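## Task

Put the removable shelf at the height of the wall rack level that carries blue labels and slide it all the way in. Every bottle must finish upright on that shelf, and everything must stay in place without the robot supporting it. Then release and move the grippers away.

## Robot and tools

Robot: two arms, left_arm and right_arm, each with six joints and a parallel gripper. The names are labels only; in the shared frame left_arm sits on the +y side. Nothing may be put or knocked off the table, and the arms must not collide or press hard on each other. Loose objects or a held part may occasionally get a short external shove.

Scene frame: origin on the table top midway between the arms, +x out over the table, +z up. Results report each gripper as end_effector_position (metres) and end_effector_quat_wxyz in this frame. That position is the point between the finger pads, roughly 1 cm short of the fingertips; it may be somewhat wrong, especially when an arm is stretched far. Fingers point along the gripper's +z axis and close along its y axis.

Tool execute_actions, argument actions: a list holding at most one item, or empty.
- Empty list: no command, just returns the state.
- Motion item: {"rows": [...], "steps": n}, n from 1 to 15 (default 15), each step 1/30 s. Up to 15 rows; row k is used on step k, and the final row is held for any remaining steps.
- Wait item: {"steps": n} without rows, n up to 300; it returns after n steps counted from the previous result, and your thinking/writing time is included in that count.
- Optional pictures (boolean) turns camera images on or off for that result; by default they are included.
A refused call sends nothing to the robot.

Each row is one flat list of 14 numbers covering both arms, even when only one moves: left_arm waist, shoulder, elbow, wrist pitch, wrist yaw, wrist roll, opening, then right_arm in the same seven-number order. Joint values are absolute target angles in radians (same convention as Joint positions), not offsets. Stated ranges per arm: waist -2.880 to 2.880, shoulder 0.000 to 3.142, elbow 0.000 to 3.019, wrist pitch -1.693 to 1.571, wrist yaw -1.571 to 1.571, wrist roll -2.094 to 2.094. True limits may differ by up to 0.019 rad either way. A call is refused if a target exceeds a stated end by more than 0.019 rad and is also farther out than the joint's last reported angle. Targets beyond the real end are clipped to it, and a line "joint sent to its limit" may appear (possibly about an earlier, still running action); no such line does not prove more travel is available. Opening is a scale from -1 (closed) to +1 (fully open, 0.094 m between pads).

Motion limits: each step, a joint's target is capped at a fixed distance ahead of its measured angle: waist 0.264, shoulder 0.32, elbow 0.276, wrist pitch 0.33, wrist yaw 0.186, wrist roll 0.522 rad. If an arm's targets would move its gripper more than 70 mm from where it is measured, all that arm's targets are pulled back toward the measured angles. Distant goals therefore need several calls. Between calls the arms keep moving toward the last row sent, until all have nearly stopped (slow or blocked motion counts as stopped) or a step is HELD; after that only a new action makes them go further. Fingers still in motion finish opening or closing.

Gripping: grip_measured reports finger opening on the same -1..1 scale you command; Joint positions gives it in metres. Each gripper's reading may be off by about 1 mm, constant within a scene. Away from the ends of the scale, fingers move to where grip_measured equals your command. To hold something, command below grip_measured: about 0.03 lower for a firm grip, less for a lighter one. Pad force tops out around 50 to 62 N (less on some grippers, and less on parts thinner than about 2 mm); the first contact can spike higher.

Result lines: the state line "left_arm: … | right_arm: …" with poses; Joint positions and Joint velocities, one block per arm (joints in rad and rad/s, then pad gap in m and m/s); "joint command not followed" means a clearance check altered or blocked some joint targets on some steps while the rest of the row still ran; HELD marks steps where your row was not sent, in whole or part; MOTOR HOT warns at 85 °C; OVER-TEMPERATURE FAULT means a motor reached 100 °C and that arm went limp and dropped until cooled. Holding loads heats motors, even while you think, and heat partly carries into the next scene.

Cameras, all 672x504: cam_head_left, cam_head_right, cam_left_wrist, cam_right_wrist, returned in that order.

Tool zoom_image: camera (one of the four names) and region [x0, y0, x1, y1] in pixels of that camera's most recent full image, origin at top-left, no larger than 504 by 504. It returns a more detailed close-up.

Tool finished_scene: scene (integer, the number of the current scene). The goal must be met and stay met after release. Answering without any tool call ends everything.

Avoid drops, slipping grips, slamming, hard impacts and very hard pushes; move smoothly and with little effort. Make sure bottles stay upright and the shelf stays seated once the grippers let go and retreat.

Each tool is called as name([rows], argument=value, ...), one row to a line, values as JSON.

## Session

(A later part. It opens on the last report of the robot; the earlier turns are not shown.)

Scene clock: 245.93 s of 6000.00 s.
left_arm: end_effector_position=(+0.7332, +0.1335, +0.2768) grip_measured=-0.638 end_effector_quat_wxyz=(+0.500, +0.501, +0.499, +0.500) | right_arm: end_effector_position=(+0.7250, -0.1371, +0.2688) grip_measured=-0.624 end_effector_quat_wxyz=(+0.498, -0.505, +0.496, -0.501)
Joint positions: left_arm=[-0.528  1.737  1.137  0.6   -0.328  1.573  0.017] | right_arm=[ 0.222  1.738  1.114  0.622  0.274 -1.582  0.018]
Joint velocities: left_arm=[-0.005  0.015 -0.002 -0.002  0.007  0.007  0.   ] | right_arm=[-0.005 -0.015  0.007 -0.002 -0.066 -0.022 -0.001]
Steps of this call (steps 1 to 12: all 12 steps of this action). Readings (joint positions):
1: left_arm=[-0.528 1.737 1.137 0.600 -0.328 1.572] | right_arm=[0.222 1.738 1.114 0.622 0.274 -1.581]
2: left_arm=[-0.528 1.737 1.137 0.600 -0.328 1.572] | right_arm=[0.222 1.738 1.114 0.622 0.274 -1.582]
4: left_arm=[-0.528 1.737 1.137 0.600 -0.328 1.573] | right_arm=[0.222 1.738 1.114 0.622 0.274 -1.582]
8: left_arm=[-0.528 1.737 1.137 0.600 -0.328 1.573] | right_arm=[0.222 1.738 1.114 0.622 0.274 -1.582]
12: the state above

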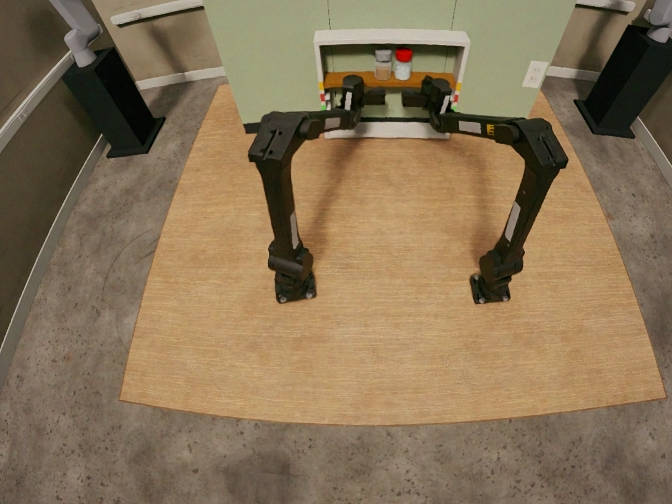

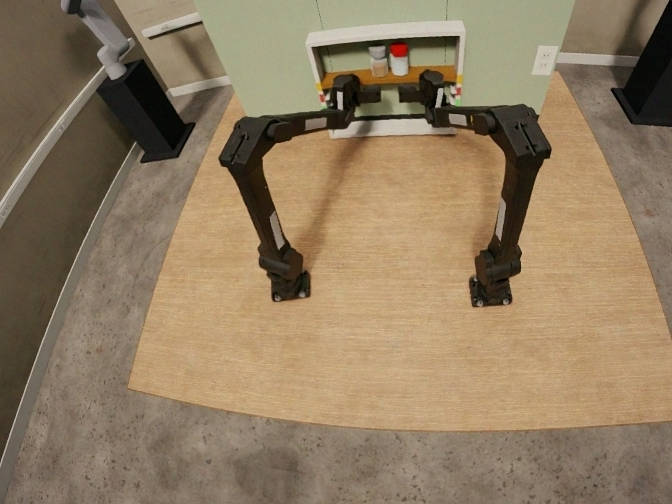

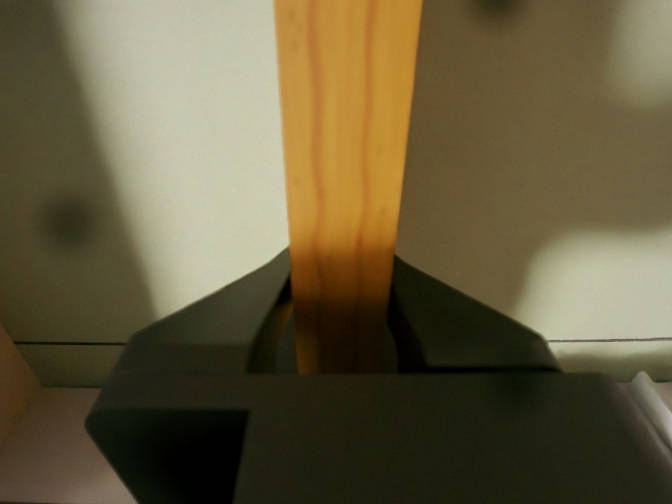

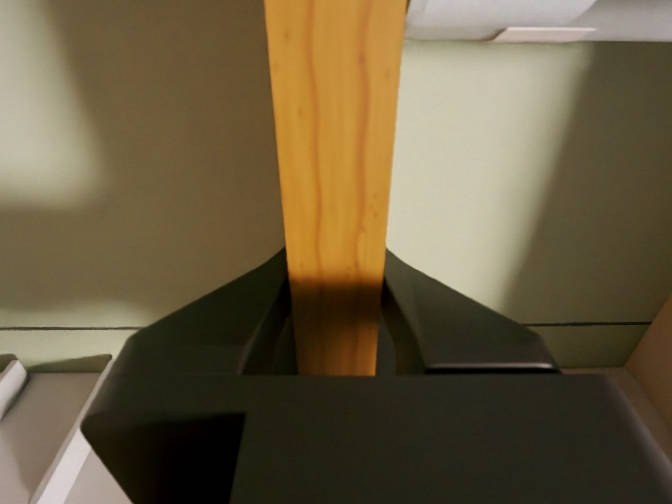

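execute_actions([
  {"rows": [
[-0.5233,1.7540,1.1871,0.5930,-0.3245,1.584,-0.68,0.2142,1.7545,1.1656,0.6155,0.2702,-1.588,-0.665],
[-0.5233,1.7470,1.1871,0.5990,-0.3245,1.584,-0.68,0.2142,1.7485,1.1656,0.6210,0.2702,-1.588,-0.665],
[-0.5233,1.7390,1.1871,0.6050,-0.3245,1.584,-0.68,0.2142,1.7420,1.1656,0.6265,0.2702,-1.588,-0.665],
[-0.5233,1.7310,1.1871,0.6100,-0.3245,1.584,-0.68,0.2142,1.7360,1.1656,0.6315,0.2702,-1.588,-0.665],
[-0.5233,1.7240,1.1871,0.6135,-0.3245,1.584,-0.68,0.2142,1.7310,1.1656,0.6345,0.2702,-1.588,-0.665],
[-0.5233,1.7180,1.1871,0.6150,-0.3245,1.584,-0.68,0.2142,1.7270,1.1656,0.6360,0.2702,-1.588,-0.665],
[-0.5233,1.7130,1.1871,0.6150,-0.3245,1.584,-0.68,0.2142,1.7235,1.1656,0.6360,0.2702,-1.588,-0.665],
[-0.5233,1.7090,1.1871,0.6150,-0.3245,1.584,-0.68,0.2142,1.7205,1.1656,0.6360,0.2702,-1.588,-0.665],
[-0.5233,1.7060,1.1871,0.6150,-0.3245,1.584,-0.68,0.2142,1.7180,1.1656,0.6360,0.2702,-1.588,-0.665],
[-0.5233,1.7035,1.1871,0.6150,-0.3245,1.584,-0.68,0.2142,1.7155,1.1656,0.6360,0.2702,-1.588,-0.665],
[-0.5233,1.7010,1.1871,0.6150,-0.3245,1.584,-0.68,0.2142,1.7130,1.1656,0.6360,0.2702,-1.588,-0.665],
[-0.5233,1.6990,1.1871,0.6150,-0.3245,1.584,-0.68,0.2142,1.7110,1.1656,0.6360,0.2702,-1.588,-0.665],
[-0.5233,1.6970,1.1871,0.6150,-0.3245,1.584,-0.68,0.2142,1.7090,1.1656,0.6360,0.2702,-1.588,-0.665],
[-0.5233,1.6950,1.1871,0.6150,-0.3245,1.584,-0.68,0.2142,1.7070,1.1656,0.6360,0.2702,-1.588,-0.665],
[-0.5233,1.6930,1.1871,0.6150,-0.3245,1.584,-0.68,0.2142,1.7050,1.1656,0.6360,0.2702,-1.588,-0.665]
], "steps": 15},
], pictures=false)

execute_actions([
  {"rows": [
[-0.5233,1.6915,1.1871,0.6150,-0.3245,1.584,-0.68,0.2142,1.7035,1.1656,0.6360,0.2702,-1.588,-0.665],
[-0.5233,1.6900,1.1871,0.6150,-0.3245,1.584,-0.68,0.2142,1.7020,1.1656,0.6360,0.2702,-1.588,-0.665],
[-0.5233,1.6885,1.1871,0.6150,-0.3245,1.584,-0.68,0.2142,1.7005,1.1656,0.6360,0.2702,-1.588,-0.665],
[-0.5233,1.6870,1.1871,0.6150,-0.3245,1.584,-0.68,0.2142,1.6990,1.1656,0.6360,0.2702,-1.588,-0.665],
[-0.5233,1.6860,1.1871,0.6150,-0.3245,1.584,-0.68,0.2142,1.6980,1.1656,0.6360,0.2702,-1.588,-0.665],
[-0.5233,1.6850,1.1871,0.6150,-0.3245,1.584,-0.68,0.2142,1.6970,1.1656,0.6360,0.2702,-1.588,-0.665]
], "steps": 15},
], pictures=false)

Scene clock: 338.33 s of 6000.00 s.
left_arm: end_effector_position=(+0.7331, +0.1335, +0.2776) grip_measured=-0.638 end_effector_quat_wxyz=(+0.501, +0.501, +0.498, +0.500) | right_arm: end_effector_position=(+0.7247, -0.1371, +0.2703) grip_measured=-0.624 end_effector_quat_wxyz=(+0.499, -0.504, +0.495, -0.501)
Joint positions: left_arm=[-0.528  1.736  1.137  0.6   -0.328  1.573  0.017] | right_arm=[ 0.222  1.736  1.114  0.622  0.273 -1.582  0.018]
Joint velocities: left_arm=[-0.024 -0.005  0.007  0.002  0.007 -0.066 -0.001] | right_arm=[-0.015 -0.015 -0.022  0.017  0.007 -0.022 -0.   ]
Steps of this call (steps 1 to 15: the robot went on to your last target; steps 16 to 90: nothing new was sent; then 88.90 s passed at rest; steps 91 to 105: all 15 steps of this action). Readings (joint positions):
91: left_arm=[-0.528 1.737 1.137 0.600 -0.328 1.573] | right_arm=[0.222 1.738 1.114 0.622 0.274 -1.582]
92: left_arm=[-0.528 1.737 1.137 0.600 -0.328 1.573] | right_arm=[0.222 1.738 1.114 0.622 0.274 -1.582]
94: left_arm=[-0.528 1.737 1.137 0.600 -0.328 1.573] | right_arm=[0.222 1.738 1.114 0.622 0.274 -1.582]
98: left_arm=[-0.528 1.737 1.137 0.600 -0.328 1.573] | right_arm=[0.222 1.737 1.114 0.622 0.274 -1.582]
105: the state above

Scene clock: 338.83 s of 6000.00 s.
left_arm: end_effector_position=(+0.7330, +0.1335, +0.2781) grip_measured=-0.638 end_effector_quat_wxyz=(+0.501, +0.501, +0.498, +0.500) | right_arm: end_effector_position=(+0.7246, -0.1371, +0.2709) grip_measured=-0.624 end_effector_quat_wxyz=(+0.499, -0.504, +0.495, -0.502)
Joint positions: left_arm=[-0.528  1.736  1.137  0.6   -0.328  1.573  0.017] | right_arm=[ 0.222  1.735  1.114  0.622  0.273 -1.582  0.018]
Joint velocities: left_arm=[ 0.005 -0.015  0.002  0.017  0.022 -0.066  0.001] | right_arm=[ 0.005  0.015 -0.002  0.012  0.022 -0.007 -0.001]
Steps of this call (steps 1 to 15: all 15 steps of this action). Readings (joint positions):
1: left_arm=[-0.528 1.736 1.137 0.600 -0.328 1.573] | right_arm=[0.222 1.736 1.114 0.622 0.273 -1.582]
2: left_arm=[-0.528 1.736 1.137 0.600 -0.328 1.573] | right_arm=[0.222 1.736 1.114 0.622 0.273 -1.582]
4: left_arm=[-0.528 1.736 1.137 0.600 -0.328 1.573] | right_arm=[0.222 1.735 1.114 0.622 0.273 -1.582]
8: left_arm=[-0.528 1.736 1.137 0.600 -0.328 1.573] | right_arm=[0.222 1.735 1.114 0.622 0.273 -1.582]
15: the state above

execute_actions([
  {"rows": [
[-0.5233,1.6835,1.1871,0.6150,-0.3245,1.584,-0.68,0.2142,1.6956,1.1656,0.6360,0.2702,-1.588,-0.665],
[-0.5233,1.6820,1.1871,0.6150,-0.3245,1.584,-0.68,0.2142,1.6942,1.1656,0.6360,0.2702,-1.588,-0.665],
[-0.5233,1.6805,1.1871,0.6150,-0.3245,1.584,-0.68,0.2142,1.6928,1.1656,0.6360,0.2702,-1.588,-0.665],
[-0.5233,1.6790,1.1871,0.6150,-0.3245,1.584,-0.68,0.2142,1.6914,1.1656,0.6360,0.2702,-1.588,-0.665],
[-0.5233,1.6775,1.1871,0.6150,-0.3245,1.584,-0.68,0.2142,1.6900,1.1656,0.6360,0.2702,-1.588,-0.665],
[-0.5233,1.6760,1.1871,0.6150,-0.3245,1.584,-0.68,0.2142,1.6886,1.1656,0.6360,0.2702,-1.588,-0.665],
[-0.5233,1.6745,1.1871,0.6150,-0.3245,1.584,-0.68,0.2142,1.6872,1.1656,0.6360,0.2702,-1.588,-0.665],
[-0.5233,1.6730,1.1871,0.6150,-0.3245,1.584,-0.68,0.2142,1.6858,1.1656,0.6360,0.2702,-1.588,-0.665],
[-0.5233,1.6716,1.1871,0.6150,-0.3245,1.584,-0.68,0.2142,1.6844,1.1656,0.6360,0.2702,-1.588,-0.665],
[-0.5233,1.6703,1.1871,0.6150,-0.3245,1.584,-0.68,0.2142,1.6831,1.1656,0.6360,0.2702,-1.588,-0.665],
[-0.5233,1.6691,1.1871,0.6150,-0.3245,1.584,-0.68,0.2142,1.6820,1.1656,0.6360,0.2702,-1.588,-0.665],
[-0.5233,1.6680,1.1871,0.6150,-0.3245,1.584,-0.68,0.2142,1.6810,1.1656,0.6360,0.2702,-1.588,-0.665],
[-0.5233,1.6671,1.1871,0.6150,-0.3245,1.584,-0.68,0.2142,1.6801,1.1656,0.6360,0.2702,-1.588,-0.665],
[-0.5233,1.6664,1.1871,0.6150,-0.3245,1.584,-0.68,0.2142,1.6794,1.1656,0.6360,0.2702,-1.588,-0.665],
[-0.5233,1.6660,1.1871,0.6150,-0.3245,1.584,-0.68,0.2142,1.6790,1.1656,0.6360,0.2702,-1.588,-0.665]
], "steps": 15},
], pictures=false)

execute_actions([
  {"steps": 10},
], pictures=false)

Scene clock: 348.90 s of 6000.00 s.
left_arm: end_effector_position=(+0.7322, +0.1335, +0.2818) grip_measured=-0.638 end_effector_quat_wxyz=(+0.503, +0.499, +0.497, +0.501) | right_arm: end_effector_position=(+0.7236, -0.1373, +0.2751) grip_measured=-0.624 end_effector_quat_wxyz=(+0.500, -0.503, +0.494, -0.503)
Joint positions: left_arm=[-0.528  1.73   1.137  0.6   -0.326  1.573  0.017] | right_arm=[ 0.222  1.728  1.114  0.62   0.273 -1.586  0.018]
Joint velocities: left_arm=[ 0.005 -0.034 -0.002  0.017  0.022 -0.007 -0.001] | right_arm=[-0.024 -0.034 -0.007 -0.012  0.095 -0.037 -0.   ]
Steps of this call (steps 1 to 15: the robot went on to your last target; steps 16 to 90: nothing new was sent; then 6.57 s passed at rest; steps 91 to 105: all 15 steps of this action). Readings (joint positions):
91: left_arm=[-0.528 1.736 1.137 0.600 -0.328 1.573] | right_arm=[0.222 1.735 1.114 0.622 0.273 -1.582]
92: left_arm=[-0.528 1.735 1.137 0.600 -0.328 1.573] | right_arm=[0.222 1.735 1.114 0.622 0.273 -1.582]
94: left_arm=[-0.528 1.735 1.137 0.600 -0.328 1.573] | right_arm=[0.222 1.735 1.114 0.622 0.273 -1.582]
98: left_arm=[-0.528 1.734 1.137 0.600 -0.328 1.573] | right_arm=[0.222 1.734 1.114 0.622 0.273 -1.583]
105: the state above

Scene clock: 349.23 s of 6000.00 s.
left_arm: end_effector_position=(+0.7315, +0.1336, +0.2852) grip_measured=-0.638 end_effector_quat_wxyz=(+0.505, +0.498, +0.496, +0.501) | right_arm: end_effector_position=(+0.7229, -0.1374, +0.2784) grip_measured=-0.624 end_effector_quat_wxyz=(+0.501, -0.502, +0.492, -0.504)
Joint positions: left_arm=[-0.528  1.725  1.137  0.6   -0.325  1.573  0.017] | right_arm=[ 0.222  1.723  1.114  0.62   0.272 -1.587  0.018]
Joint velocities: left_arm=[-0.005  0.005  0.012  0.002 -0.007  0.066 -0.   ] | right_arm=[-0.005 -0.005  0.002 -0.002 -0.037 -0.066 -0.001]
Steps of this call (steps 1 to 10: the robot went on to your last target). Readings (joint positions):
1: left_arm=[-0.528 1.729 1.137 0.600 -0.326 1.573] | right_arm=[0.222 1.727 1.114 0.620 0.273 -1.586]
2: left_arm=[-0.528 1.728 1.137 0.600 -0.326 1.573] | right_arm=[0.222 1.726 1.114 0.620 0.273 -1.586]
4: left_arm=[-0.528 1.726 1.137 0.600 -0.326 1.573] | right_arm=[0.222 1.724 1.114 0.620 0.273 -1.587]
8: left_arm=[-0.528 1.725 1.137 0.600 -0.325 1.573] | right_arm=[0.222 1.723 1.114 0.620 0.272 -1.587]
10: the state above

execute_actions([
  {"rows": [
[-0.5258,1.6656,1.1823,0.6160,-0.3255,1.584,-0.68,0.2177,1.6786,1.1585,0.6371,0.2715,-1.588,-0.665],
[-0.5286,1.6646,1.1767,0.6171,-0.3268,1.584,-0.68,0.2213,1.6776,1.1505,0.6382,0.2729,-1.588,-0.665],
[-0.5315,1.6630,1.1702,0.6181,-0.3282,1.584,-0.68,0.2251,1.6760,1.1418,0.6393,0.2746,-1.588,-0.665],
[-0.5347,1.6608,1.1632,0.6192,-0.3299,1.584,-0.68,0.2289,1.6738,1.1324,0.6403,0.2763,-1.588,-0.665],
[-0.5379,1.6582,1.1557,0.6202,-0.3317,1.584,-0.68,0.2330,1.6712,1.1225,0.6414,0.2782,-1.588,-0.665],
[-0.5389,1.6551,1.1520,0.6213,-0.3328,1.584,-0.68,0.2338,1.6681,1.1188,0.6425,0.2791,-1.588,-0.665],
[-0.5400,1.6516,1.1479,0.6223,-0.3340,1.584,-0.68,0.2347,1.6647,1.1146,0.6436,0.2801,-1.588,-0.665],
[-0.5411,1.6479,1.1435,0.6233,-0.3353,1.584,-0.68,0.2356,1.6609,1.1100,0.6447,0.2811,-1.588,-0.665],
[-0.5424,1.6439,1.1387,0.6244,-0.3367,1.584,-0.68,0.2366,1.6569,1.1052,0.6458,0.2823,-1.588,-0.665],
[-0.5437,1.6397,1.1337,0.6254,-0.3382,1.584,-0.68,0.2377,1.6528,1.1001,0.6468,0.2834,-1.588,-0.665],
[-0.5450,1.6354,1.1286,0.6265,-0.3397,1.584,-0.68,0.2388,1.6485,1.0949,0.6479,0.2847,-1.588,-0.665],
[-0.5464,1.6311,1.1235,0.6275,-0.3412,1.584,-0.68,0.2399,1.6442,1.0897,0.6490,0.2859,-1.588,-0.665],
[-0.5477,1.6267,1.1183,0.6285,-0.3427,1.584,-0.68,0.2410,1.6398,1.0844,0.6501,0.2871,-1.588,-0.665],
[-0.5490,1.6224,1.1132,0.6296,-0.3442,1.584,-0.68,0.2421,1.6355,1.0792,0.6512,0.2884,-1.588,-0.665],
[-0.5503,1.6182,1.1082,0.6306,-0.3457,1.584,-0.68,0.2432,1.6314,1.0741,0.6523,0.2895,-1.588,-0.665]
], "steps": 15},
], pictures=false)

execute_actions([
  {"rows": [
[-0.5516,1.6142,1.1034,0.6317,-0.3471,1.584,-0.68,0.2442,1.6274,1.0693,0.6533,0.2907,-1.588,-0.665],
[-0.5527,1.6105,1.0990,0.6327,-0.3484,1.584,-0.68,0.2451,1.6236,1.0647,0.6544,0.2917,-1.588,-0.665],
[-0.5538,1.6070,1.0949,0.6338,-0.3496,1.584,-0.68,0.2460,1.6202,1.0605,0.6555,0.2927,-1.588,-0.665],
[-0.5548,1.6039,1.0912,0.6348,-0.3507,1.584,-0.68,0.2468,1.6171,1.0568,0.6566,0.2936,-1.588,-0.665],
[-0.5556,1.6013,1.0881,0.6358,-0.3516,1.584,-0.68,0.2475,1.6145,1.0536,0.6577,0.2943,-1.588,-0.665],
[-0.5563,1.5991,1.0855,0.6369,-0.3524,1.584,-0.68,0.2480,1.6123,1.0509,0.6588,0.2949,-1.588,-0.665],
[-0.5568,1.5975,1.0835,0.6379,-0.3529,1.584,-0.68,0.2484,1.6107,1.0490,0.6598,0.2954,-1.588,-0.665],
[-0.5571,1.5965,1.0823,0.6390,-0.3533,1.584,-0.68,0.2487,1.6097,1.0477,0.6609,0.2957,-1.588,-0.665],
[-0.5572,1.5961,1.0819,0.6400,-0.3534,1.584,-0.68,0.2488,1.6093,1.0473,0.6620,0.2958,-1.588,-0.665]
], "steps": 15},
], pictures=true)

Scene clock: 396.60 s of 6000.00 s.
left_arm: end_effector_position=(+0.7154, +0.1344, +0.2891) grip_measured=-0.638 end_effector_quat_wxyz=(+0.503, +0.497, +0.498, +0.502) | right_arm: end_effector_position=(+0.7079, -0.1358, +0.2827) grip_measured=-0.624 end_effector_quat_wxyz=(+0.500, -0.503, +0.492, -0.505)
Joint positions: left_arm=[-0.539  1.685  1.095  0.6   -0.341  1.573  0.017] | right_arm=[ 0.233  1.685  1.076  0.62   0.284 -1.589  0.018]
Joint velocities: left_arm=[-0.044 -0.181 -0.149 -0.017 -0.007  0.066 -0.   ] | right_arm=[ 0.034 -0.161 -0.164 -0.012  0.007 -0.022  0.001]
Steps of this call (steps 1 to 15: the robot went on to your last target; steps 16 to 90: nothing new was sent; then 43.87 s passed at rest; steps 91 to 105: all 15 steps of this action). Readings (joint positions):
91: left_arm=[-0.528 1.725 1.137 0.600 -0.325 1.573] | right_arm=[0.222 1.723 1.114 0.620 0.272 -1.588]
92: left_arm=[-0.528 1.725 1.137 0.600 -0.325 1.573] | right_arm=[0.222 1.723 1.114 0.620 0.272 -1.588]
94: left_arm=[-0.529 1.725 1.137 0.600 -0.326 1.573] | right_arm=[0.222 1.723 1.114 0.620 0.272 -1.588]
98: left_arm=[-0.531 1.718 1.130 0.600 -0.332 1.573] | right_arm=[0.224 1.718 1.110 0.620 0.275 -1.589]
105: the state above

Scene clock: 397.10 s of 6000.00 s.
left_arm: end_effector_position=(+0.7018, +0.1340, +0.2926) grip_measured=-0.638 end_effector_quat_wxyz=(+0.503, +0.497, +0.498, +0.502) | right_arm: end_effector_position=(+0.6945, -0.1357, +0.2858) grip_measured=-0.624 end_effector_quat_wxyz=(+0.500, -0.503, +0.492, -0.504)
Joint positions: left_arm=[-0.548  1.65   1.061  0.6   -0.351  1.573  0.017] | right_arm=[ 0.24   1.651  1.041  0.62   0.291 -1.589  0.018]
Joint velocities: left_arm=[-0.005 -0.015  0.012 -0.017  0.066 -0.051 -0.001] | right_arm=[-0.005 -0.015 -0.012  0.012  0.037 -0.007  0.   ]
Steps of this call (steps 1 to 15: all 15 steps of this action). Readings (joint positions):
1: left_arm=[-0.540 1.680 1.090 0.600 -0.343 1.573] | right_arm=[0.233 1.681 1.071 0.620 0.285 -1.589]
2: left_arm=[-0.542 1.675 1.085 0.600 -0.344 1.573] | right_arm=[0.235 1.676 1.066 0.620 0.286 -1.589]
4: left_arm=[-0.544 1.667 1.077 0.600 -0.347 1.573] | right_arm=[0.237 1.667 1.057 0.620 0.287 -1.589]
8: left_arm=[-0.548 1.654 1.064 0.600 -0.350 1.573] | right_arm=[0.240 1.654 1.044 0.620 0.290 -1.589]
15: the state above

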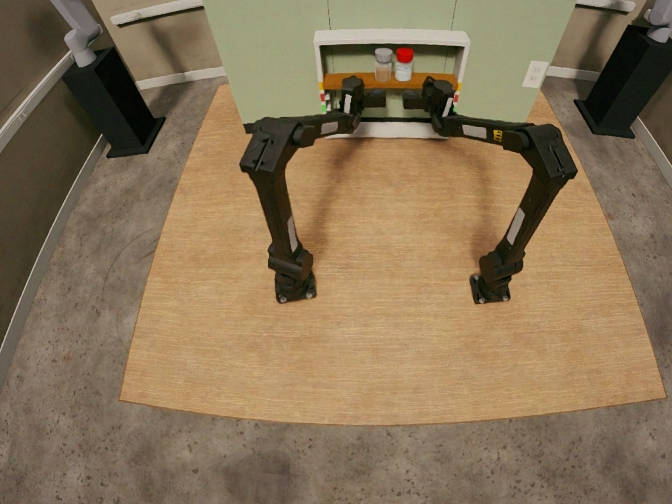

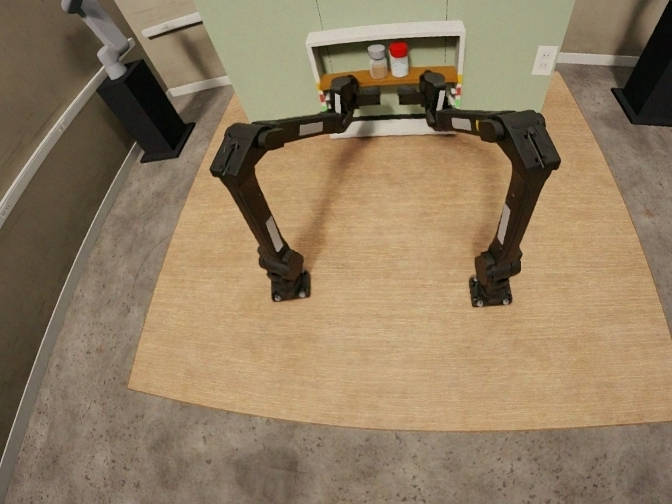

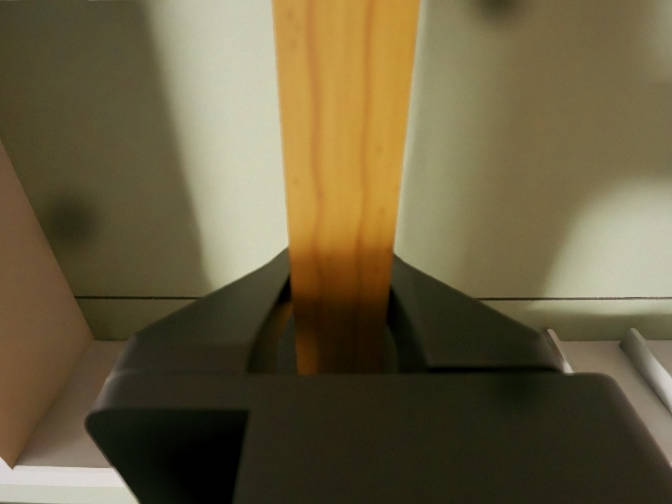

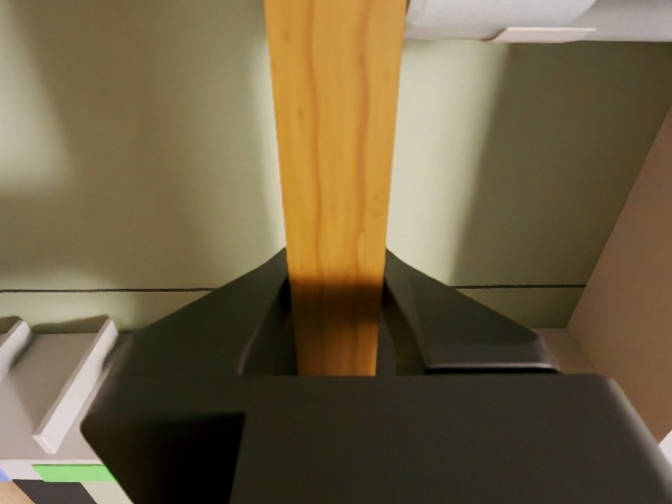

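execute_actions([
  {"rows": [
[-0.5572,1.5957,1.0815,0.6411,-0.3535,1.584,-0.68,0.2489,1.6090,1.0468,0.6633,0.2959,-1.588,-0.665],
[-0.5574,1.5948,1.0801,0.6423,-0.3538,1.584,-0.68,0.2493,1.6081,1.0453,0.6648,0.2961,-1.588,-0.665],
[-0.5580,1.5935,1.0779,0.6437,-0.3542,1.584,-0.68,0.2497,1.6066,1.0430,0.6664,0.2966,-1.588,-0.665],
[-0.5587,1.5915,1.0748,0.6452,-0.3548,1.584,-0.68,0.2502,1.6046,1.0398,0.6682,0.2971,-1.588,-0.665],
[-0.5596,1.5892,1.0711,0.6468,-0.3555,1.584,-0.68,0.2509,1.6021,1.0358,0.6701,0.2979,-1.588,-0.665],
[-0.5607,1.5864,1.0666,0.6475,-0.3564,1.584,-0.68,0.2517,1.5992,1.0311,0.6710,0.2987,-1.588,-0.665],
[-0.5620,1.5831,1.0615,0.6483,-0.3575,1.584,-0.68,0.2527,1.5958,1.0257,0.6719,0.2997,-1.588,-0.665],
[-0.5634,1.5795,1.0558,0.6493,-0.3586,1.584,-0.68,0.2537,1.5920,1.0198,0.6730,0.3009,-1.588,-0.665],
[-0.5649,1.5755,1.0497,0.6503,-0.3600,1.584,-0.68,0.2549,1.5878,1.0133,0.6742,0.3021,-1.588,-0.665],
[-0.5666,1.5712,1.0431,0.6513,-0.3614,1.584,-0.68,0.2562,1.5833,1.0064,0.6754,0.3035,-1.588,-0.665],
[-0.5684,1.5666,1.0361,0.6524,-0.3629,1.584,-0.68,0.2576,1.5784,0.9990,0.6767,0.3049,-1.588,-0.665],
[-0.5704,1.5617,1.0287,0.6536,-0.3646,1.584,-0.68,0.2590,1.5733,0.9914,0.6780,0.3065,-1.588,-0.665],
[-0.5724,1.5566,1.0212,0.6548,-0.3664,1.584,-0.68,0.2606,1.5679,0.9834,0.6794,0.3081,-1.588,-0.665],
[-0.5745,1.5513,1.0133,0.6561,-0.3683,1.584,-0.68,0.2623,1.5623,0.9753,0.6808,0.3099,-1.588,-0.665],
[-0.5767,1.5457,1.0054,0.6573,-0.3703,1.584,-0.68,0.2640,1.5565,0.9669,0.6822,0.3117,-1.588,-0.665]
], "steps": 15},
], pictures=false)

execute_actions([
  {"rows": [
[-0.5789,1.5401,0.9973,0.6586,-0.3723,1.584,-0.68,0.2658,1.5505,0.9585,0.6836,0.3135,-1.588,-0.665],
[-0.5812,1.5343,0.9891,0.6599,-0.3745,1.584,-0.68,0.2677,1.5445,0.9501,0.6850,0.3155,-1.588,-0.665],
[-0.5836,1.5285,0.9810,0.6611,-0.3766,1.584,-0.68,0.2696,1.5383,0.9416,0.6864,0.3174,-1.588,-0.665],
[-0.5860,1.5226,0.9729,0.6624,-0.3789,1.584,-0.68,0.2716,1.5321,0.9333,0.6877,0.3194,-1.588,-0.665],
[-0.5883,1.5168,0.9649,0.6636,-0.3811,1.584,-0.68,0.2736,1.5259,0.9250,0.6891,0.3214,-1.588,-0.665],
[-0.5907,1.5109,0.9571,0.6648,-0.3834,1.584,-0.68,0.2756,1.5198,0.9169,0.6904,0.3234,-1.588,-0.665],
[-0.5931,1.5052,0.9495,0.6660,-0.3857,1.584,-0.68,0.2775,1.5137,0.9090,0.6916,0.3254,-1.588,-0.665],
[-0.5954,1.4995,0.9421,0.6671,-0.3880,1.584,-0.68,0.2795,1.5077,0.9013,0.6928,0.3274,-1.588,-0.665],
[-0.5976,1.4940,0.9350,0.6682,-0.3902,1.584,-0.68,0.2814,1.5019,0.8940,0.6939,0.3293,-1.588,-0.665],
[-0.5998,1.4887,0.9282,0.6692,-0.3924,1.584,-0.68,0.2833,1.4963,0.8870,0.6950,0.3312,-1.588,-0.665],
[-0.6019,1.4836,0.9217,0.6701,-0.3945,1.584,-0.68,0.2851,1.4910,0.8804,0.6959,0.3330,-1.588,-0.665],
[-0.6039,1.4788,0.9157,0.6710,-0.3965,1.584,-0.68,0.2869,1.4859,0.8743,0.6968,0.3348,-1.588,-0.665],
[-0.6057,1.4744,0.9102,0.6718,-0.3983,1.584,-0.68,0.2885,1.4812,0.8686,0.6977,0.3364,-1.588,-0.665],
[-0.6074,1.4703,0.9052,0.6726,-0.4001,1.584,-0.68,0.2900,1.4768,0.8634,0.6984,0.3379,-1.588,-0.665],
[-0.6089,1.4666,0.9007,0.6732,-0.4017,1.584,-0.68,0.2913,1.4729,0.8588,0.6991,0.3392,-1.588,-0.665]
], "steps": 15},
], pictures=false)

execute_actions([
  {"rows": [
[-0.6103,1.4633,0.8967,0.6738,-0.4031,1.584,-0.68,0.2925,1.4695,0.8548,0.6996,0.3404,-1.588,-0.665],
[-0.6114,1.4606,0.8934,0.6743,-0.4042,1.584,-0.68,0.2936,1.4666,0.8514,0.7001,0.3414,-1.588,-0.665],
[-0.6124,1.4584,0.8908,0.6747,-0.4052,1.584,-0.68,0.2944,1.4643,0.8487,0.7005,0.3422,-1.588,-0.665],
[-0.6130,1.4568,0.8888,0.6750,-0.4059,1.584,-0.68,0.2950,1.4625,0.8467,0.7008,0.3428,-1.588,-0.665],
[-0.6135,1.4557,0.8876,0.6751,-0.4064,1.584,-0.68,0.2954,1.4615,0.8455,0.7009,0.3432,-1.588,-0.665],
[-0.6136,1.4554,0.8872,0.6752,-0.4065,1.584,-0.68,0.2955,1.4611,0.8451,0.7010,0.3433,-1.588,-0.665]
], "steps": 13},
], pictures=true)

Scene clock: 487.73 s of 6000.00 s.
left_arm: end_effector_position=(+0.6807, +0.1334, +0.2839) grip_measured=-0.638 end_effector_quat_wxyz=(+0.498, +0.502, +0.500, +0.500) | right_arm: end_effector_position=(+0.6729, -0.1361, +0.2771) grip_measured=-0.624 end_effector_quat_wxyz=(+0.495, -0.508, +0.495, -0.502)
Joint positions: left_arm=[-0.564  1.614  0.997  0.612 -0.365  1.573  0.017] | right_arm=[ 0.253  1.612  0.975  0.63   0.305 -1.587  0.018]
Joint velocities: left_arm=[-0.054 -0.181 -0.217  0.042 -0.066 -0.037 -0.   ] | right_arm=[ 0.044 -0.171 -0.232  0.042  0.066 -0.051  0.001]
Steps of this call (steps 1 to 15: the robot went on to your last target; steps 16 to 90: nothing new was sent; then 87.13 s passed at rest; steps 91 to 105: all 15 steps of this action). Readings (joint positions):
91: left_arm=[-0.548 1.650 1.061 0.600 -0.351 1.573] | right_arm=[0.240 1.651 1.041 0.620 0.291 -1.589]
92: left_arm=[-0.548 1.650 1.061 0.600 -0.351 1.573] | right_arm=[0.240 1.651 1.041 0.620 0.291 -1.589]
94: left_arm=[-0.548 1.650 1.059 0.602 -0.351 1.573] | right_arm=[0.240 1.651 1.040 0.620 0.291 -1.589]
98: left_arm=[-0.551 1.644 1.045 0.605 -0.354 1.573] | right_arm=[0.243 1.643 1.025 0.623 0.294 -1.589]
105: the state above

Scene clock: 488.23 s of 6000.00 s.
left_arm: end_effector_position=(+0.6392, +0.1325, +0.2835) grip_measured=-0.638 end_effector_quat_wxyz=(+0.498, +0.504, +0.499, +0.499) | right_arm: end_effector_position=(+0.6309, -0.1364, +0.2764) grip_measured=-0.624 end_effector_quat_wxyz=(+0.495, -0.508, +0.496, -0.501)
Joint positions: left_arm=[-0.598  1.524  0.888  0.63  -0.397  1.573  0.017] | right_arm=[ 0.281  1.52   0.861  0.65   0.333 -1.586  0.018]
Joint velocities: left_arm=[-0.073 -0.132 -0.139  0.012  0.007  0.051  0.   ] | right_arm=[ 0.044 -0.132 -0.129  0.032  0.066 -0.022 -0.001]
Steps of this call (steps 1 to 15: all 15 steps of this action). Readings (joint positions):
1: left_arm=[-0.566 1.608 0.989 0.613 -0.367 1.573] | right_arm=[0.254 1.606 0.966 0.632 0.307 -1.587]
2: left_arm=[-0.568 1.602 0.982 0.615 -0.369 1.573] | right_arm=[0.256 1.600 0.958 0.633 0.308 -1.587]
4: left_arm=[-0.573 1.589 0.966 0.617 -0.374 1.573] | right_arm=[0.260 1.587 0.941 0.636 0.312 -1.587]
8: left_arm=[-0.583 1.563 0.934 0.623 -0.383 1.573] | right_arm=[0.268 1.560 0.909 0.642 0.320 -1.586]
15: the state above

Scene clock: 488.67 s of 6000.00 s.
left_arm: end_effector_position=(+0.6304, +0.1325, +0.2845) grip_measured=-0.638 end_effector_quat_wxyz=(+0.499, +0.503, +0.499, +0.499) | right_arm: end_effector_position=(+0.6223, -0.1363, +0.2774) grip_measured=-0.624 end_effector_quat_wxyz=(+0.496, -0.508, +0.495, -0.501)
Joint positions: left_arm=[-0.606  1.504  0.866  0.634 -0.405  1.573  0.017] | right_arm=[ 0.288  1.499  0.839  0.653  0.339 -1.587  0.018]
Joint velocities: left_arm=[ 0.005  0.005  0.002  0.012 -0.022 -0.007 -0.001] | right_arm=[-0.015  0.005  0.012 -0.002 -0.022  0.066  0.   ]
Steps of this call (steps 1 to 13: all 13 steps of this action). Readings (joint positions):
1: left_arm=[-0.600 1.520 0.883 0.631 -0.399 1.573] | right_arm=[0.283 1.515 0.856 0.651 0.334 -1.586]
2: left_arm=[-0.601 1.516 0.879 0.631 -0.401 1.573] | right_arm=[0.284 1.511 0.852 0.651 0.336 -1.586]
4: left_arm=[-0.604 1.510 0.872 0.633 -0.403 1.573] | right_arm=[0.286 1.505 0.845 0.652 0.337 -1.586]
8: left_arm=[-0.606 1.504 0.866 0.634 -0.405 1.573] | right_arm=[0.288 1.499 0.839 0.653 0.339 -1.587]
13: the state above

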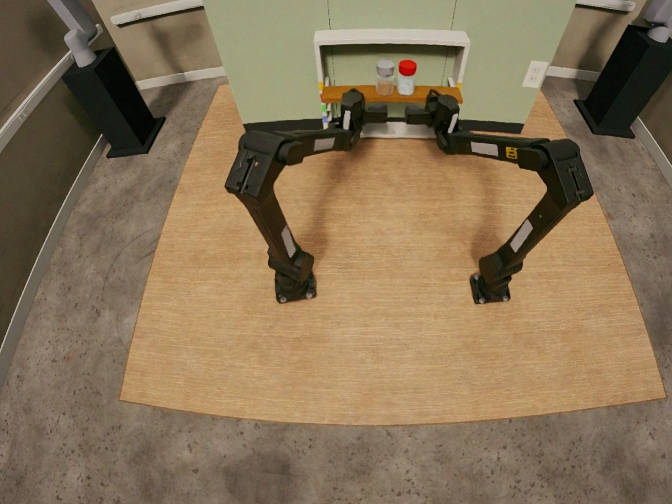

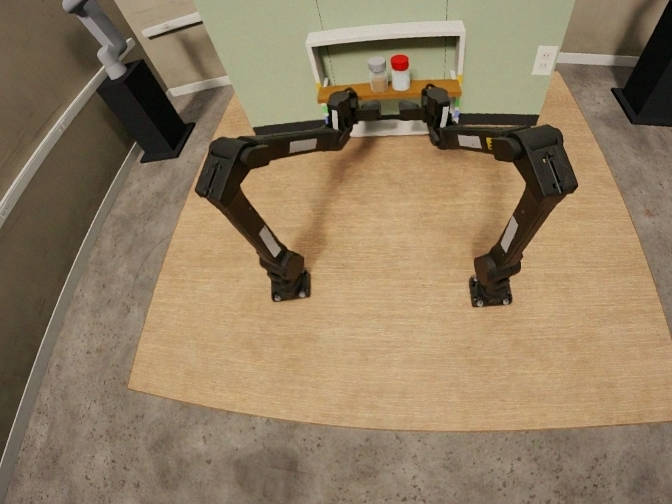

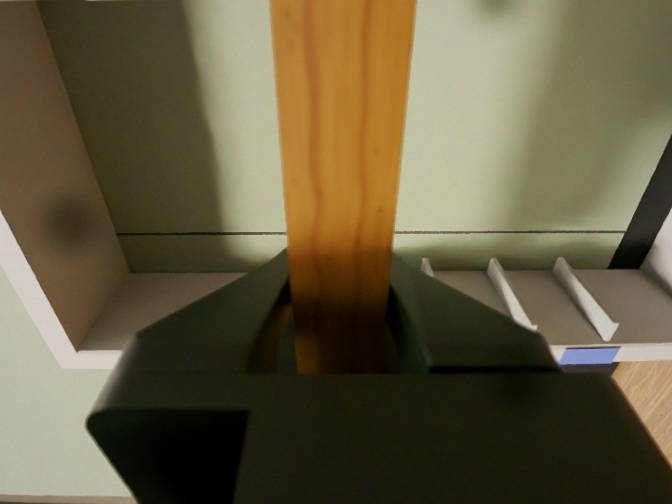

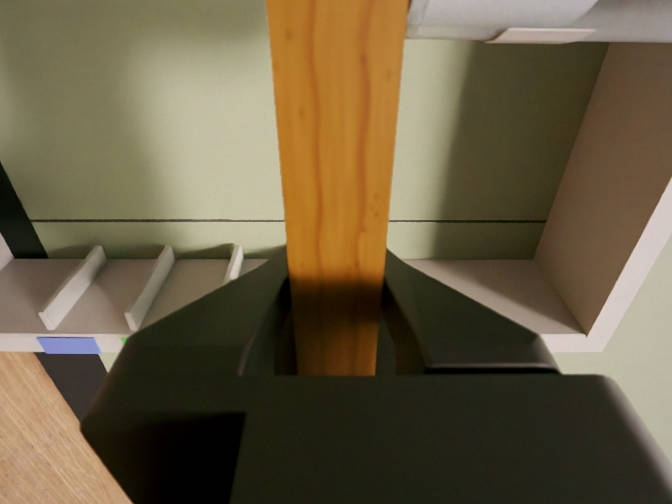

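execute_actions([
  {"rows": [
[-0.6129,1.4634,0.8870,0.6756,-0.4063,1.584,-0.68,0.2947,1.4672,0.8449,0.7014,0.3430,-1.588,-0.665],
[-0.6122,1.4718,0.8865,0.6768,-0.4061,1.584,-0.68,0.2939,1.4740,0.8444,0.7026,0.3427,-1.588,-0.665],
[-0.6115,1.4807,0.8857,0.6787,-0.4059,1.584,-0.68,0.2931,1.4811,0.8436,0.7046,0.3423,-1.588,-0.665],
[-0.6108,1.4901,0.8846,0.6813,-0.4057,1.584,-0.68,0.2923,1.4888,0.8425,0.7072,0.3420,-1.588,-0.665],
[-0.6101,1.4997,0.8832,0.6846,-0.4055,1.584,-0.68,0.2915,1.4968,0.8412,0.7106,0.3417,-1.588,-0.665],
[-0.6094,1.5099,0.8815,0.6885,-0.4053,1.584,-0.68,0.2907,1.5053,0.8395,0.7147,0.3414,-1.588,-0.665],
[-0.6087,1.5126,0.8796,0.6931,-0.4051,1.584,-0.68,0.2899,1.5082,0.8377,0.7194,0.3411,-1.588,-0.665],
[-0.6080,1.5157,0.8774,0.6984,-0.4049,1.584,-0.68,0.2891,1.5115,0.8355,0.7248,0.3407,-1.588,-0.665],
[-0.6073,1.5192,0.8750,0.7041,-0.4047,1.584,-0.68,0.2883,1.5152,0.8332,0.7307,0.3404,-1.588,-0.665],
[-0.6066,1.5231,0.8724,0.7105,-0.4045,1.584,-0.68,0.2875,1.5193,0.8307,0.7372,0.3401,-1.588,-0.665],
[-0.6059,1.5273,0.8697,0.7173,-0.4043,1.584,-0.68,0.2867,1.5238,0.8280,0.7443,0.3398,-1.588,-0.665],
[-0.6052,1.5319,0.8668,0.7247,-0.4041,1.584,-0.68,0.2859,1.5286,0.8252,0.7519,0.3395,-1.588,-0.665],
[-0.6045,1.5368,0.8637,0.7325,-0.4039,1.584,-0.68,0.2851,1.5338,0.8222,0.7599,0.3391,-1.588,-0.665],
[-0.6038,1.5420,0.8605,0.7408,-0.4037,1.584,-0.68,0.2843,1.5393,0.8191,0.7684,0.3388,-1.588,-0.665],
[-0.6030,1.5476,0.8572,0.7495,-0.4035,1.584,-0.68,0.2835,1.5452,0.8159,0.7773,0.3385,-1.588,-0.665]
], "steps": 15},
], pictures=false)

execute_actions([
  {"rows": [
[-0.6030,1.5534,0.8539,0.7586,-0.4035,1.584,-0.68,0.2835,1.5514,0.8127,0.7866,0.3385,-1.588,-0.665],
[-0.6030,1.5596,0.8504,0.7680,-0.4035,1.584,-0.68,0.2835,1.5579,0.8093,0.7963,0.3385,-1.588,-0.665],
[-0.6030,1.5661,0.8470,0.7778,-0.4035,1.584,-0.68,0.2835,1.5647,0.8060,0.8064,0.3385,-1.588,-0.665],
[-0.6030,1.5728,0.8434,0.7879,-0.4035,1.584,-0.68,0.2835,1.5718,0.8026,0.8167,0.3385,-1.588,-0.665],
[-0.6030,1.5798,0.8399,0.7983,-0.4035,1.584,-0.68,0.2835,1.5792,0.7992,0.8274,0.3385,-1.588,-0.665],
[-0.6030,1.5871,0.8364,0.8089,-0.4035,1.584,-0.68,0.2835,1.5868,0.7958,0.8383,0.3385,-1.588,-0.665],
[-0.6030,1.5946,0.8329,0.8198,-0.4035,1.584,-0.68,0.2835,1.5947,0.7924,0.8494,0.3385,-1.588,-0.665],
[-0.6030,1.6024,0.8294,0.8308,-0.4035,1.584,-0.68,0.2835,1.6029,0.7891,0.8607,0.3385,-1.588,-0.665],
[-0.6030,1.6104,0.8259,0.8421,-0.4035,1.584,-0.68,0.2835,1.6113,0.7858,0.8722,0.3385,-1.588,-0.665],
[-0.6030,1.6186,0.8226,0.8535,-0.4035,1.584,-0.68,0.2835,1.6199,0.7826,0.8839,0.3385,-1.588,-0.665],
[-0.6030,1.6270,0.8192,0.8650,-0.4035,1.584,-0.68,0.2835,1.6287,0.7795,0.8957,0.3385,-1.588,-0.665],
[-0.6030,1.6355,0.8160,0.8766,-0.4035,1.584,-0.68,0.2835,1.6377,0.7764,0.9076,0.3385,-1.588,-0.665],
[-0.6030,1.6442,0.8129,0.8882,-0.4035,1.584,-0.68,0.2835,1.6468,0.7734,0.9195,0.3385,-1.588,-0.665],
[-0.6030,1.6531,0.8098,0.8999,-0.4035,1.584,-0.68,0.2835,1.6561,0.7706,0.9315,0.3385,-1.588,-0.665],
[-0.6030,1.6621,0.8069,0.9117,-0.4035,1.584,-0.68,0.2835,1.6655,0.7678,0.9435,0.3385,-1.588,-0.665]
], "steps": 15},
], pictures=false)

execute_actions([
  {"rows": [
[-0.6030,1.6712,0.8040,0.9234,-0.4035,1.584,-0.68,0.2835,1.6750,0.7652,0.9555,0.3385,-1.588,-0.665],
[-0.6030,1.6803,0.8013,0.9351,-0.4035,1.584,-0.68,0.2835,1.6846,0.7627,0.9674,0.3385,-1.588,-0.665],
[-0.6030,1.6896,0.7988,0.9467,-0.4035,1.584,-0.68,0.2835,1.6943,0.7603,0.9793,0.3385,-1.588,-0.665],
[-0.6030,1.6988,0.7963,0.9582,-0.4035,1.584,-0.68,0.2835,1.7040,0.7580,0.9911,0.3385,-1.588,-0.665],
[-0.6030,1.7081,0.7940,0.9696,-0.4035,1.584,-0.68,0.2835,1.7137,0.7559,1.0028,0.3385,-1.588,-0.665],
[-0.6030,1.7174,0.7918,0.9809,-0.4035,1.584,-0.68,0.2835,1.7234,0.7539,1.0143,0.3385,-1.588,-0.665],
[-0.6030,1.7266,0.7897,0.9920,-0.4035,1.584,-0.68,0.2835,1.7331,0.7521,1.0257,0.3385,-1.588,-0.665],
[-0.6030,1.7358,0.7878,1.0029,-0.4035,1.584,-0.68,0.2835,1.7427,0.7503,1.0368,0.3385,-1.588,-0.665],
[-0.6030,1.7449,0.7860,1.0136,-0.4035,1.584,-0.68,0.2835,1.7522,0.7488,1.0478,0.3385,-1.588,-0.665],
[-0.6030,1.7539,0.7843,1.0241,-0.4035,1.584,-0.68,0.2835,1.7616,0.7473,1.0585,0.3385,-1.588,-0.665],
[-0.6030,1.7627,0.7828,1.0343,-0.4035,1.584,-0.68,0.2835,1.7708,0.7460,1.0689,0.3385,-1.588,-0.665],
[-0.6030,1.7714,0.7814,1.0442,-0.4035,1.584,-0.68,0.2835,1.7798,0.7448,1.0790,0.3385,-1.588,-0.665],
[-0.6030,1.7799,0.7801,1.0538,-0.4035,1.584,-0.68,0.2835,1.7887,0.7437,1.0888,0.3385,-1.588,-0.665],
[-0.6030,1.7881,0.7790,1.0631,-0.4035,1.584,-0.68,0.2835,1.7973,0.7427,1.0982,0.3385,-1.588,-0.665],
[-0.6030,1.7961,0.7779,1.0720,-0.4035,1.584,-0.68,0.2835,1.8056,0.7418,1.1073,0.3385,-1.588,-0.665]
], "steps": 15},
], pictures=false)

execute_actions([
  {"rows": [
[-0.6030,1.8038,0.7770,1.0804,-0.4035,1.584,-0.68,0.2835,1.8136,0.7411,1.1160,0.3385,-1.588,-0.665],
[-0.6030,1.8112,0.7761,1.0885,-0.4035,1.584,-0.68,0.2835,1.8213,0.7404,1.1242,0.3385,-1.588,-0.665],
[-0.6030,1.8182,0.7754,1.0962,-0.4035,1.584,-0.68,0.2835,1.8286,0.7398,1.1320,0.3385,-1.588,-0.665],
[-0.6030,1.8248,0.7747,1.1033,-0.4035,1.584,-0.68,0.2835,1.8355,0.7393,1.1393,0.3385,-1.588,-0.665],
[-0.6030,1.8311,0.7741,1.1100,-0.4035,1.584,-0.68,0.2835,1.8420,0.7389,1.1461,0.3385,-1.588,-0.665],
[-0.6030,1.8368,0.7736,1.1162,-0.4035,1.584,-0.68,0.2835,1.8480,0.7385,1.1524,0.3385,-1.588,-0.665],
[-0.6030,1.8421,0.7732,1.1218,-0.4035,1.584,-0.68,0.2835,1.8535,0.7382,1.1581,0.3385,-1.588,-0.665],
[-0.6030,1.8469,0.7729,1.1268,-0.4035,1.584,-0.68,0.2835,1.8585,0.7380,1.1633,0.3385,-1.588,-0.665],
[-0.6030,1.8511,0.7726,1.1313,-0.4035,1.584,-0.68,0.2835,1.8629,0.7378,1.1678,0.3385,-1.588,-0.665],
[-0.6030,1.8548,0.7723,1.1351,-0.4035,1.584,-0.68,0.2835,1.8667,0.7376,1.1717,0.3385,-1.588,-0.665],
[-0.6030,1.8579,0.7721,1.1383,-0.4035,1.584,-0.68,0.2835,1.8699,0.7375,1.1750,0.3385,-1.588,-0.665],
[-0.6030,1.8603,0.7720,1.1409,-0.4035,1.584,-0.68,0.2835,1.8725,0.7374,1.1776,0.3385,-1.588,-0.665],
[-0.6030,1.8621,0.7719,1.1427,-0.4035,1.584,-0.68,0.2835,1.8743,0.7373,1.1795,0.3385,-1.588,-0.665],
[-0.6030,1.8631,0.7718,1.1438,-0.4035,1.584,-0.68,0.2835,1.8754,0.7373,1.1806,0.3385,-1.588,-0.665],
[-0.6030,1.8635,0.7718,1.1442,-0.4035,1.584,-0.68,0.2835,1.8758,0.7373,1.1810,0.3385,-1.588,-0.665]
], "steps": 15},
], pictures=false)

execute_actions([
  {"steps": 8},
], pictures=true)

Scene clock: 572.90 s of 6000.00 s.
left_arm: end_effector_position=(+0.6300, +0.1327, +0.2664) grip_measured=-0.638 end_effector_quat_wxyz=(+0.499, +0.502, +0.499, +0.499) | right_arm: end_effector_position=(+0.6224, -0.1362, +0.2586) grip_measured=-0.624 end_effector_quat_wxyz=(+0.497, -0.507, +0.495, -0.502)
Joint positions: left_arm=[-0.606  1.537  0.844  0.69  -0.405  1.573  0.017] | right_arm=[ 0.288  1.537  0.818  0.716  0.339 -1.586  0.018]
Joint velocities: left_arm=[-0.005  0.171 -0.095  0.232 -0.007 -0.066 -0.   ] | right_arm=[-0.015  0.181 -0.11   0.237  0.022 -0.066  0.   ]
Steps of this call (steps 1 to 15: the robot went on to your last target; steps 16 to 90: nothing new was sent; then 80.73 s passed at rest; steps 91 to 105: all 15 steps of this action). Readings (joint positions):
91: left_arm=[-0.606 1.504 0.866 0.634 -0.405 1.573] | right_arm=[0.288 1.499 0.839 0.653 0.339 -1.586]
92: left_arm=[-0.606 1.504 0.866 0.634 -0.405 1.573] | right_arm=[0.288 1.499 0.839 0.653 0.339 -1.586]
94: left_arm=[-0.606 1.504 0.866 0.636 -0.405 1.573] | right_arm=[0.288 1.499 0.839 0.655 0.339 -1.587]
98: left_arm=[-0.606 1.506 0.863 0.648 -0.405 1.573] | right_arm=[0.288 1.505 0.837 0.671 0.339 -1.587]
105: the state above

Scene clock: 573.40 s of 6000.00 s.
left_arm: end_effector_position=(+0.6293, +0.1329, +0.2133) grip_measured=-0.638 end_effector_quat_wxyz=(+0.497, +0.504, +0.500, +0.499) | right_arm: end_effector_position=(+0.6214, -0.1362, +0.2050) grip_measured=-0.624 end_effector_quat_wxyz=(+0.496, -0.508, +0.496, -0.500)
Joint positions: left_arm=[-0.606  1.647  0.795  0.843 -0.405  1.573  0.017] | right_arm=[ 0.288  1.653  0.771  0.874  0.337 -1.583  0.018]
Joint velocities: left_arm=[-0.005  0.269 -0.066  0.349 -0.007 -0.022  0.   ] | right_arm=[-0.005  0.278 -0.066  0.349  0.051 -0.051  0.   ]
Steps of this call (steps 1 to 15: all 15 steps of this action). Readings (joint positions):
1: left_arm=[-0.606 1.543 0.840 0.698 -0.405 1.573] | right_arm=[0.288 1.544 0.815 0.724 0.339 -1.586]
2: left_arm=[-0.606 1.549 0.837 0.707 -0.405 1.573] | right_arm=[0.288 1.550 0.811 0.733 0.339 -1.585]
4: left_arm=[-0.606 1.562 0.830 0.724 -0.405 1.573] | right_arm=[0.288 1.565 0.805 0.751 0.338 -1.584]
8: left_arm=[-0.606 1.591 0.817 0.764 -0.405 1.573] | right_arm=[0.288 1.594 0.791 0.793 0.338 -1.583]
15: the state above

Scene clock: 573.90 s of 6000.00 s.
left_arm: end_effector_position=(+0.6281, +0.1332, +0.1579) grip_measured=-0.638 end_effector_quat_wxyz=(+0.497, +0.506, +0.500, +0.498) | right_arm: end_effector_position=(+0.6196, -0.1360, +0.1500) grip_measured=-0.624 end_effector_quat_wxyz=(+0.497, -0.509, +0.496, -0.498)
Joint positions: left_arm=[-0.606  1.785  0.766  1.007 -0.403  1.573  0.017] | right_arm=[ 0.289  1.796  0.743  1.042  0.336 -1.582  0.018]
Joint velocities: left_arm=[-0.015  0.269 -0.027  0.276 -0.007 -0.007  0.   ] | right_arm=[-0.005  0.259 -0.022  0.291  0.022 -0.037 -0.001]
Steps of this call (steps 1 to 15: all 15 steps of this action). Readings (joint positions):
1: left_arm=[-0.606 1.657 0.793 0.855 -0.405 1.573] | right_arm=[0.288 1.663 0.768 0.886 0.336 -1.583]
2: left_arm=[-0.606 1.666 0.790 0.867 -0.404 1.573] | right_arm=[0.288 1.672 0.765 0.898 0.336 -1.583]
4: left_arm=[-0.606 1.684 0.785 0.890 -0.404 1.573] | right_arm=[0.288 1.692 0.761 0.922 0.336 -1.583]
8: left_arm=[-0.606 1.722 0.776 0.935 -0.403 1.573] | right_arm=[0.288 1.730 0.752 0.969 0.336 -1.582]
15: the state above

Scene clock: 574.40 s of 6000.00 s.
left_arm: end_effector_position=(+0.6270, +0.1329, +0.1284) grip_measured=-0.638 end_effector_quat_wxyz=(+0.497, +0.506, +0.499, +0.497) | right_arm: end_effector_position=(+0.6183, -0.1362, +0.1205) grip_measured=-0.624 end_effector_quat_wxyz=(+0.497, -0.509, +0.496, -0.498)
Joint positions: left_arm=[-0.607  1.866  0.759  1.094 -0.403  1.573  0.017] | right_arm=[ 0.289  1.88   0.737  1.132  0.336 -1.581  0.018]
Joint velocities: left_arm=[-0.005  0.034 -0.007  0.037 -0.022  0.022 -0.001] | right_arm=[-0.005  0.015 -0.027  0.061  0.037 -0.007 -0.001]
Steps of this call (steps 1 to 15: all 15 steps of this action). Readings (joint positions):
1: left_arm=[-0.606 1.793 0.765 1.016 -0.403 1.573] | right_arm=[0.289 1.804 0.742 1.052 0.336 -1.582]
2: left_arm=[-0.606 1.801 0.764 1.025 -0.403 1.573] | right_arm=[0.289 1.813 0.741 1.061 0.336 -1.582]
4: left_arm=[-0.606 1.816 0.762 1.041 -0.403 1.573] | right_arm=[0.289 1.828 0.740 1.078 0.336 -1.581]
8: left_arm=[-0.606 1.841 0.760 1.068 -0.403 1.573] | right_arm=[0.289 1.854 0.738 1.106 0.336 -1.581]
15: the state above

Scene clock: 574.67 s of 6000.00 s.
left_arm: end_effector_position=(+0.6270, +0.1329, +0.1284) grip_measured=-0.638 end_effector_quat_wxyz=(+0.497, +0.506, +0.499, +0.498) | right_arm: end_effector_position=(+0.6183, -0.1362, +0.1208) grip_measured=-0.624 end_effector_quat_wxyz=(+0.498, -0.508, +0.496, -0.499)
Joint positions: left_arm=[-0.607  1.867  0.759  1.098 -0.403  1.573  0.017] | right_arm=[ 0.289  1.881  0.737  1.136  0.336 -1.581  0.018]
Joint velocities: left_arm=[-0.005 -0.005 -0.012 -0.002 -0.051 -0.051 -0.001] | right_arm=[-0.005 -0.005 -0.012 -0.007 -0.007 -0.066  0.   ]
Steps of this call (steps 1 to 8: the robot went on to your last target). Readings (joint positions):
1: left_arm=[-0.607 1.867 0.759 1.095 -0.403 1.573] | right_arm=[0.289 1.880 0.737 1.133 0.336 -1.581]
2: left_arm=[-0.607 1.867 0.759 1.096 -0.403 1.573] | right_arm=[0.289 1.881 0.737 1.134 0.336 -1.581]
4: left_arm=[-0.607 1.867 0.759 1.097 -0.403 1.573] | right_arm=[0.289 1.881 0.737 1.135 0.336 -1.581]
8: the state above

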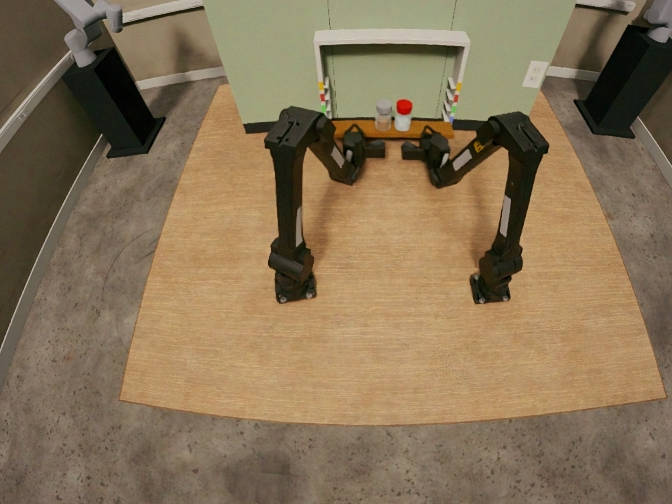

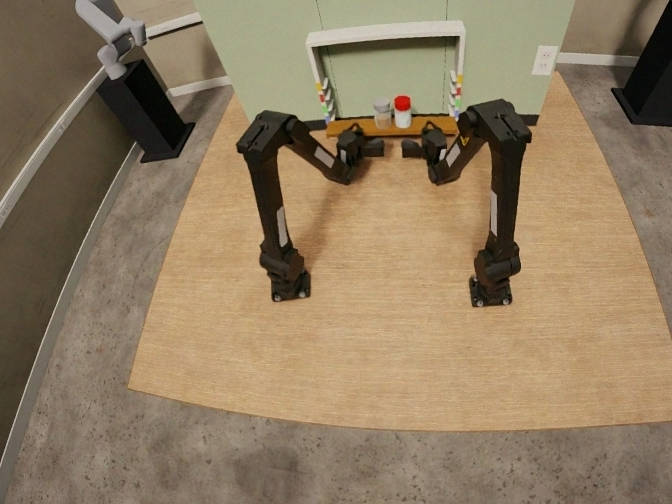

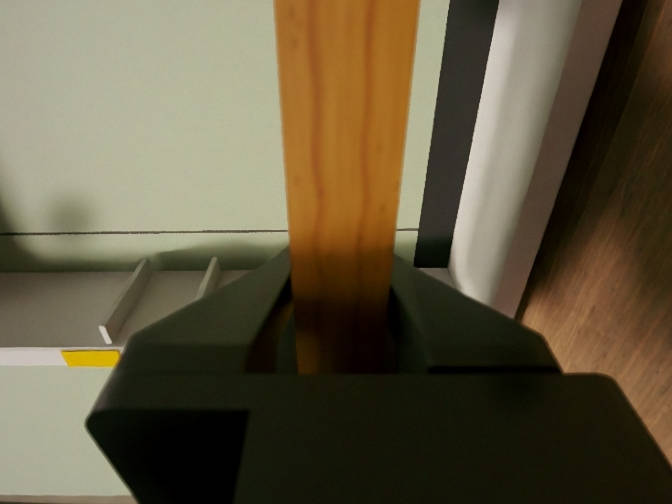

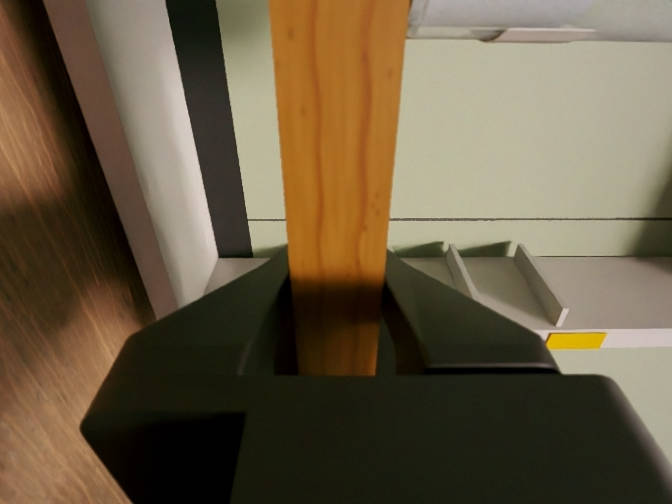

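zoom_image(camera="cam_left_wrist", region=[50, 220, 300, 380])

zoom_image(camera="cam_right_wrist", region=[370, 200, 620, 360])

zoom_image(camera="cam_head_left", region=[300, 70, 480, 170])

Region (50, 220, 300, 380) of cam_left_wrist's 672x504 image, scaled by 2.016, with more detail than that image has; it fills the top 323 rows of this view, and the rest is white.

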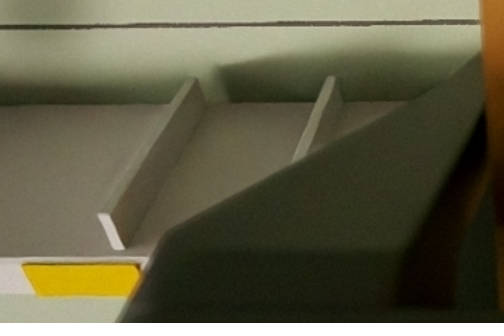

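Region (370, 200, 620, 360) of cam_right_wrist's 672x504 image, scaled by 2.016, with more detail than that image has; it fills the top 323 rows of this view, and the rest is white.

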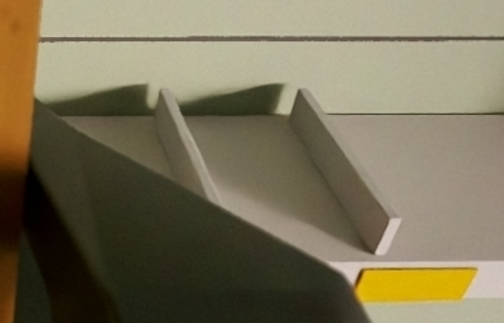

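Region (300, 70, 480, 170) of cam_head_left's 672x504 image, scaled by 2.800, with more detail than that image has.

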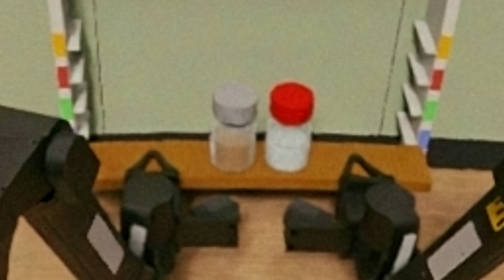

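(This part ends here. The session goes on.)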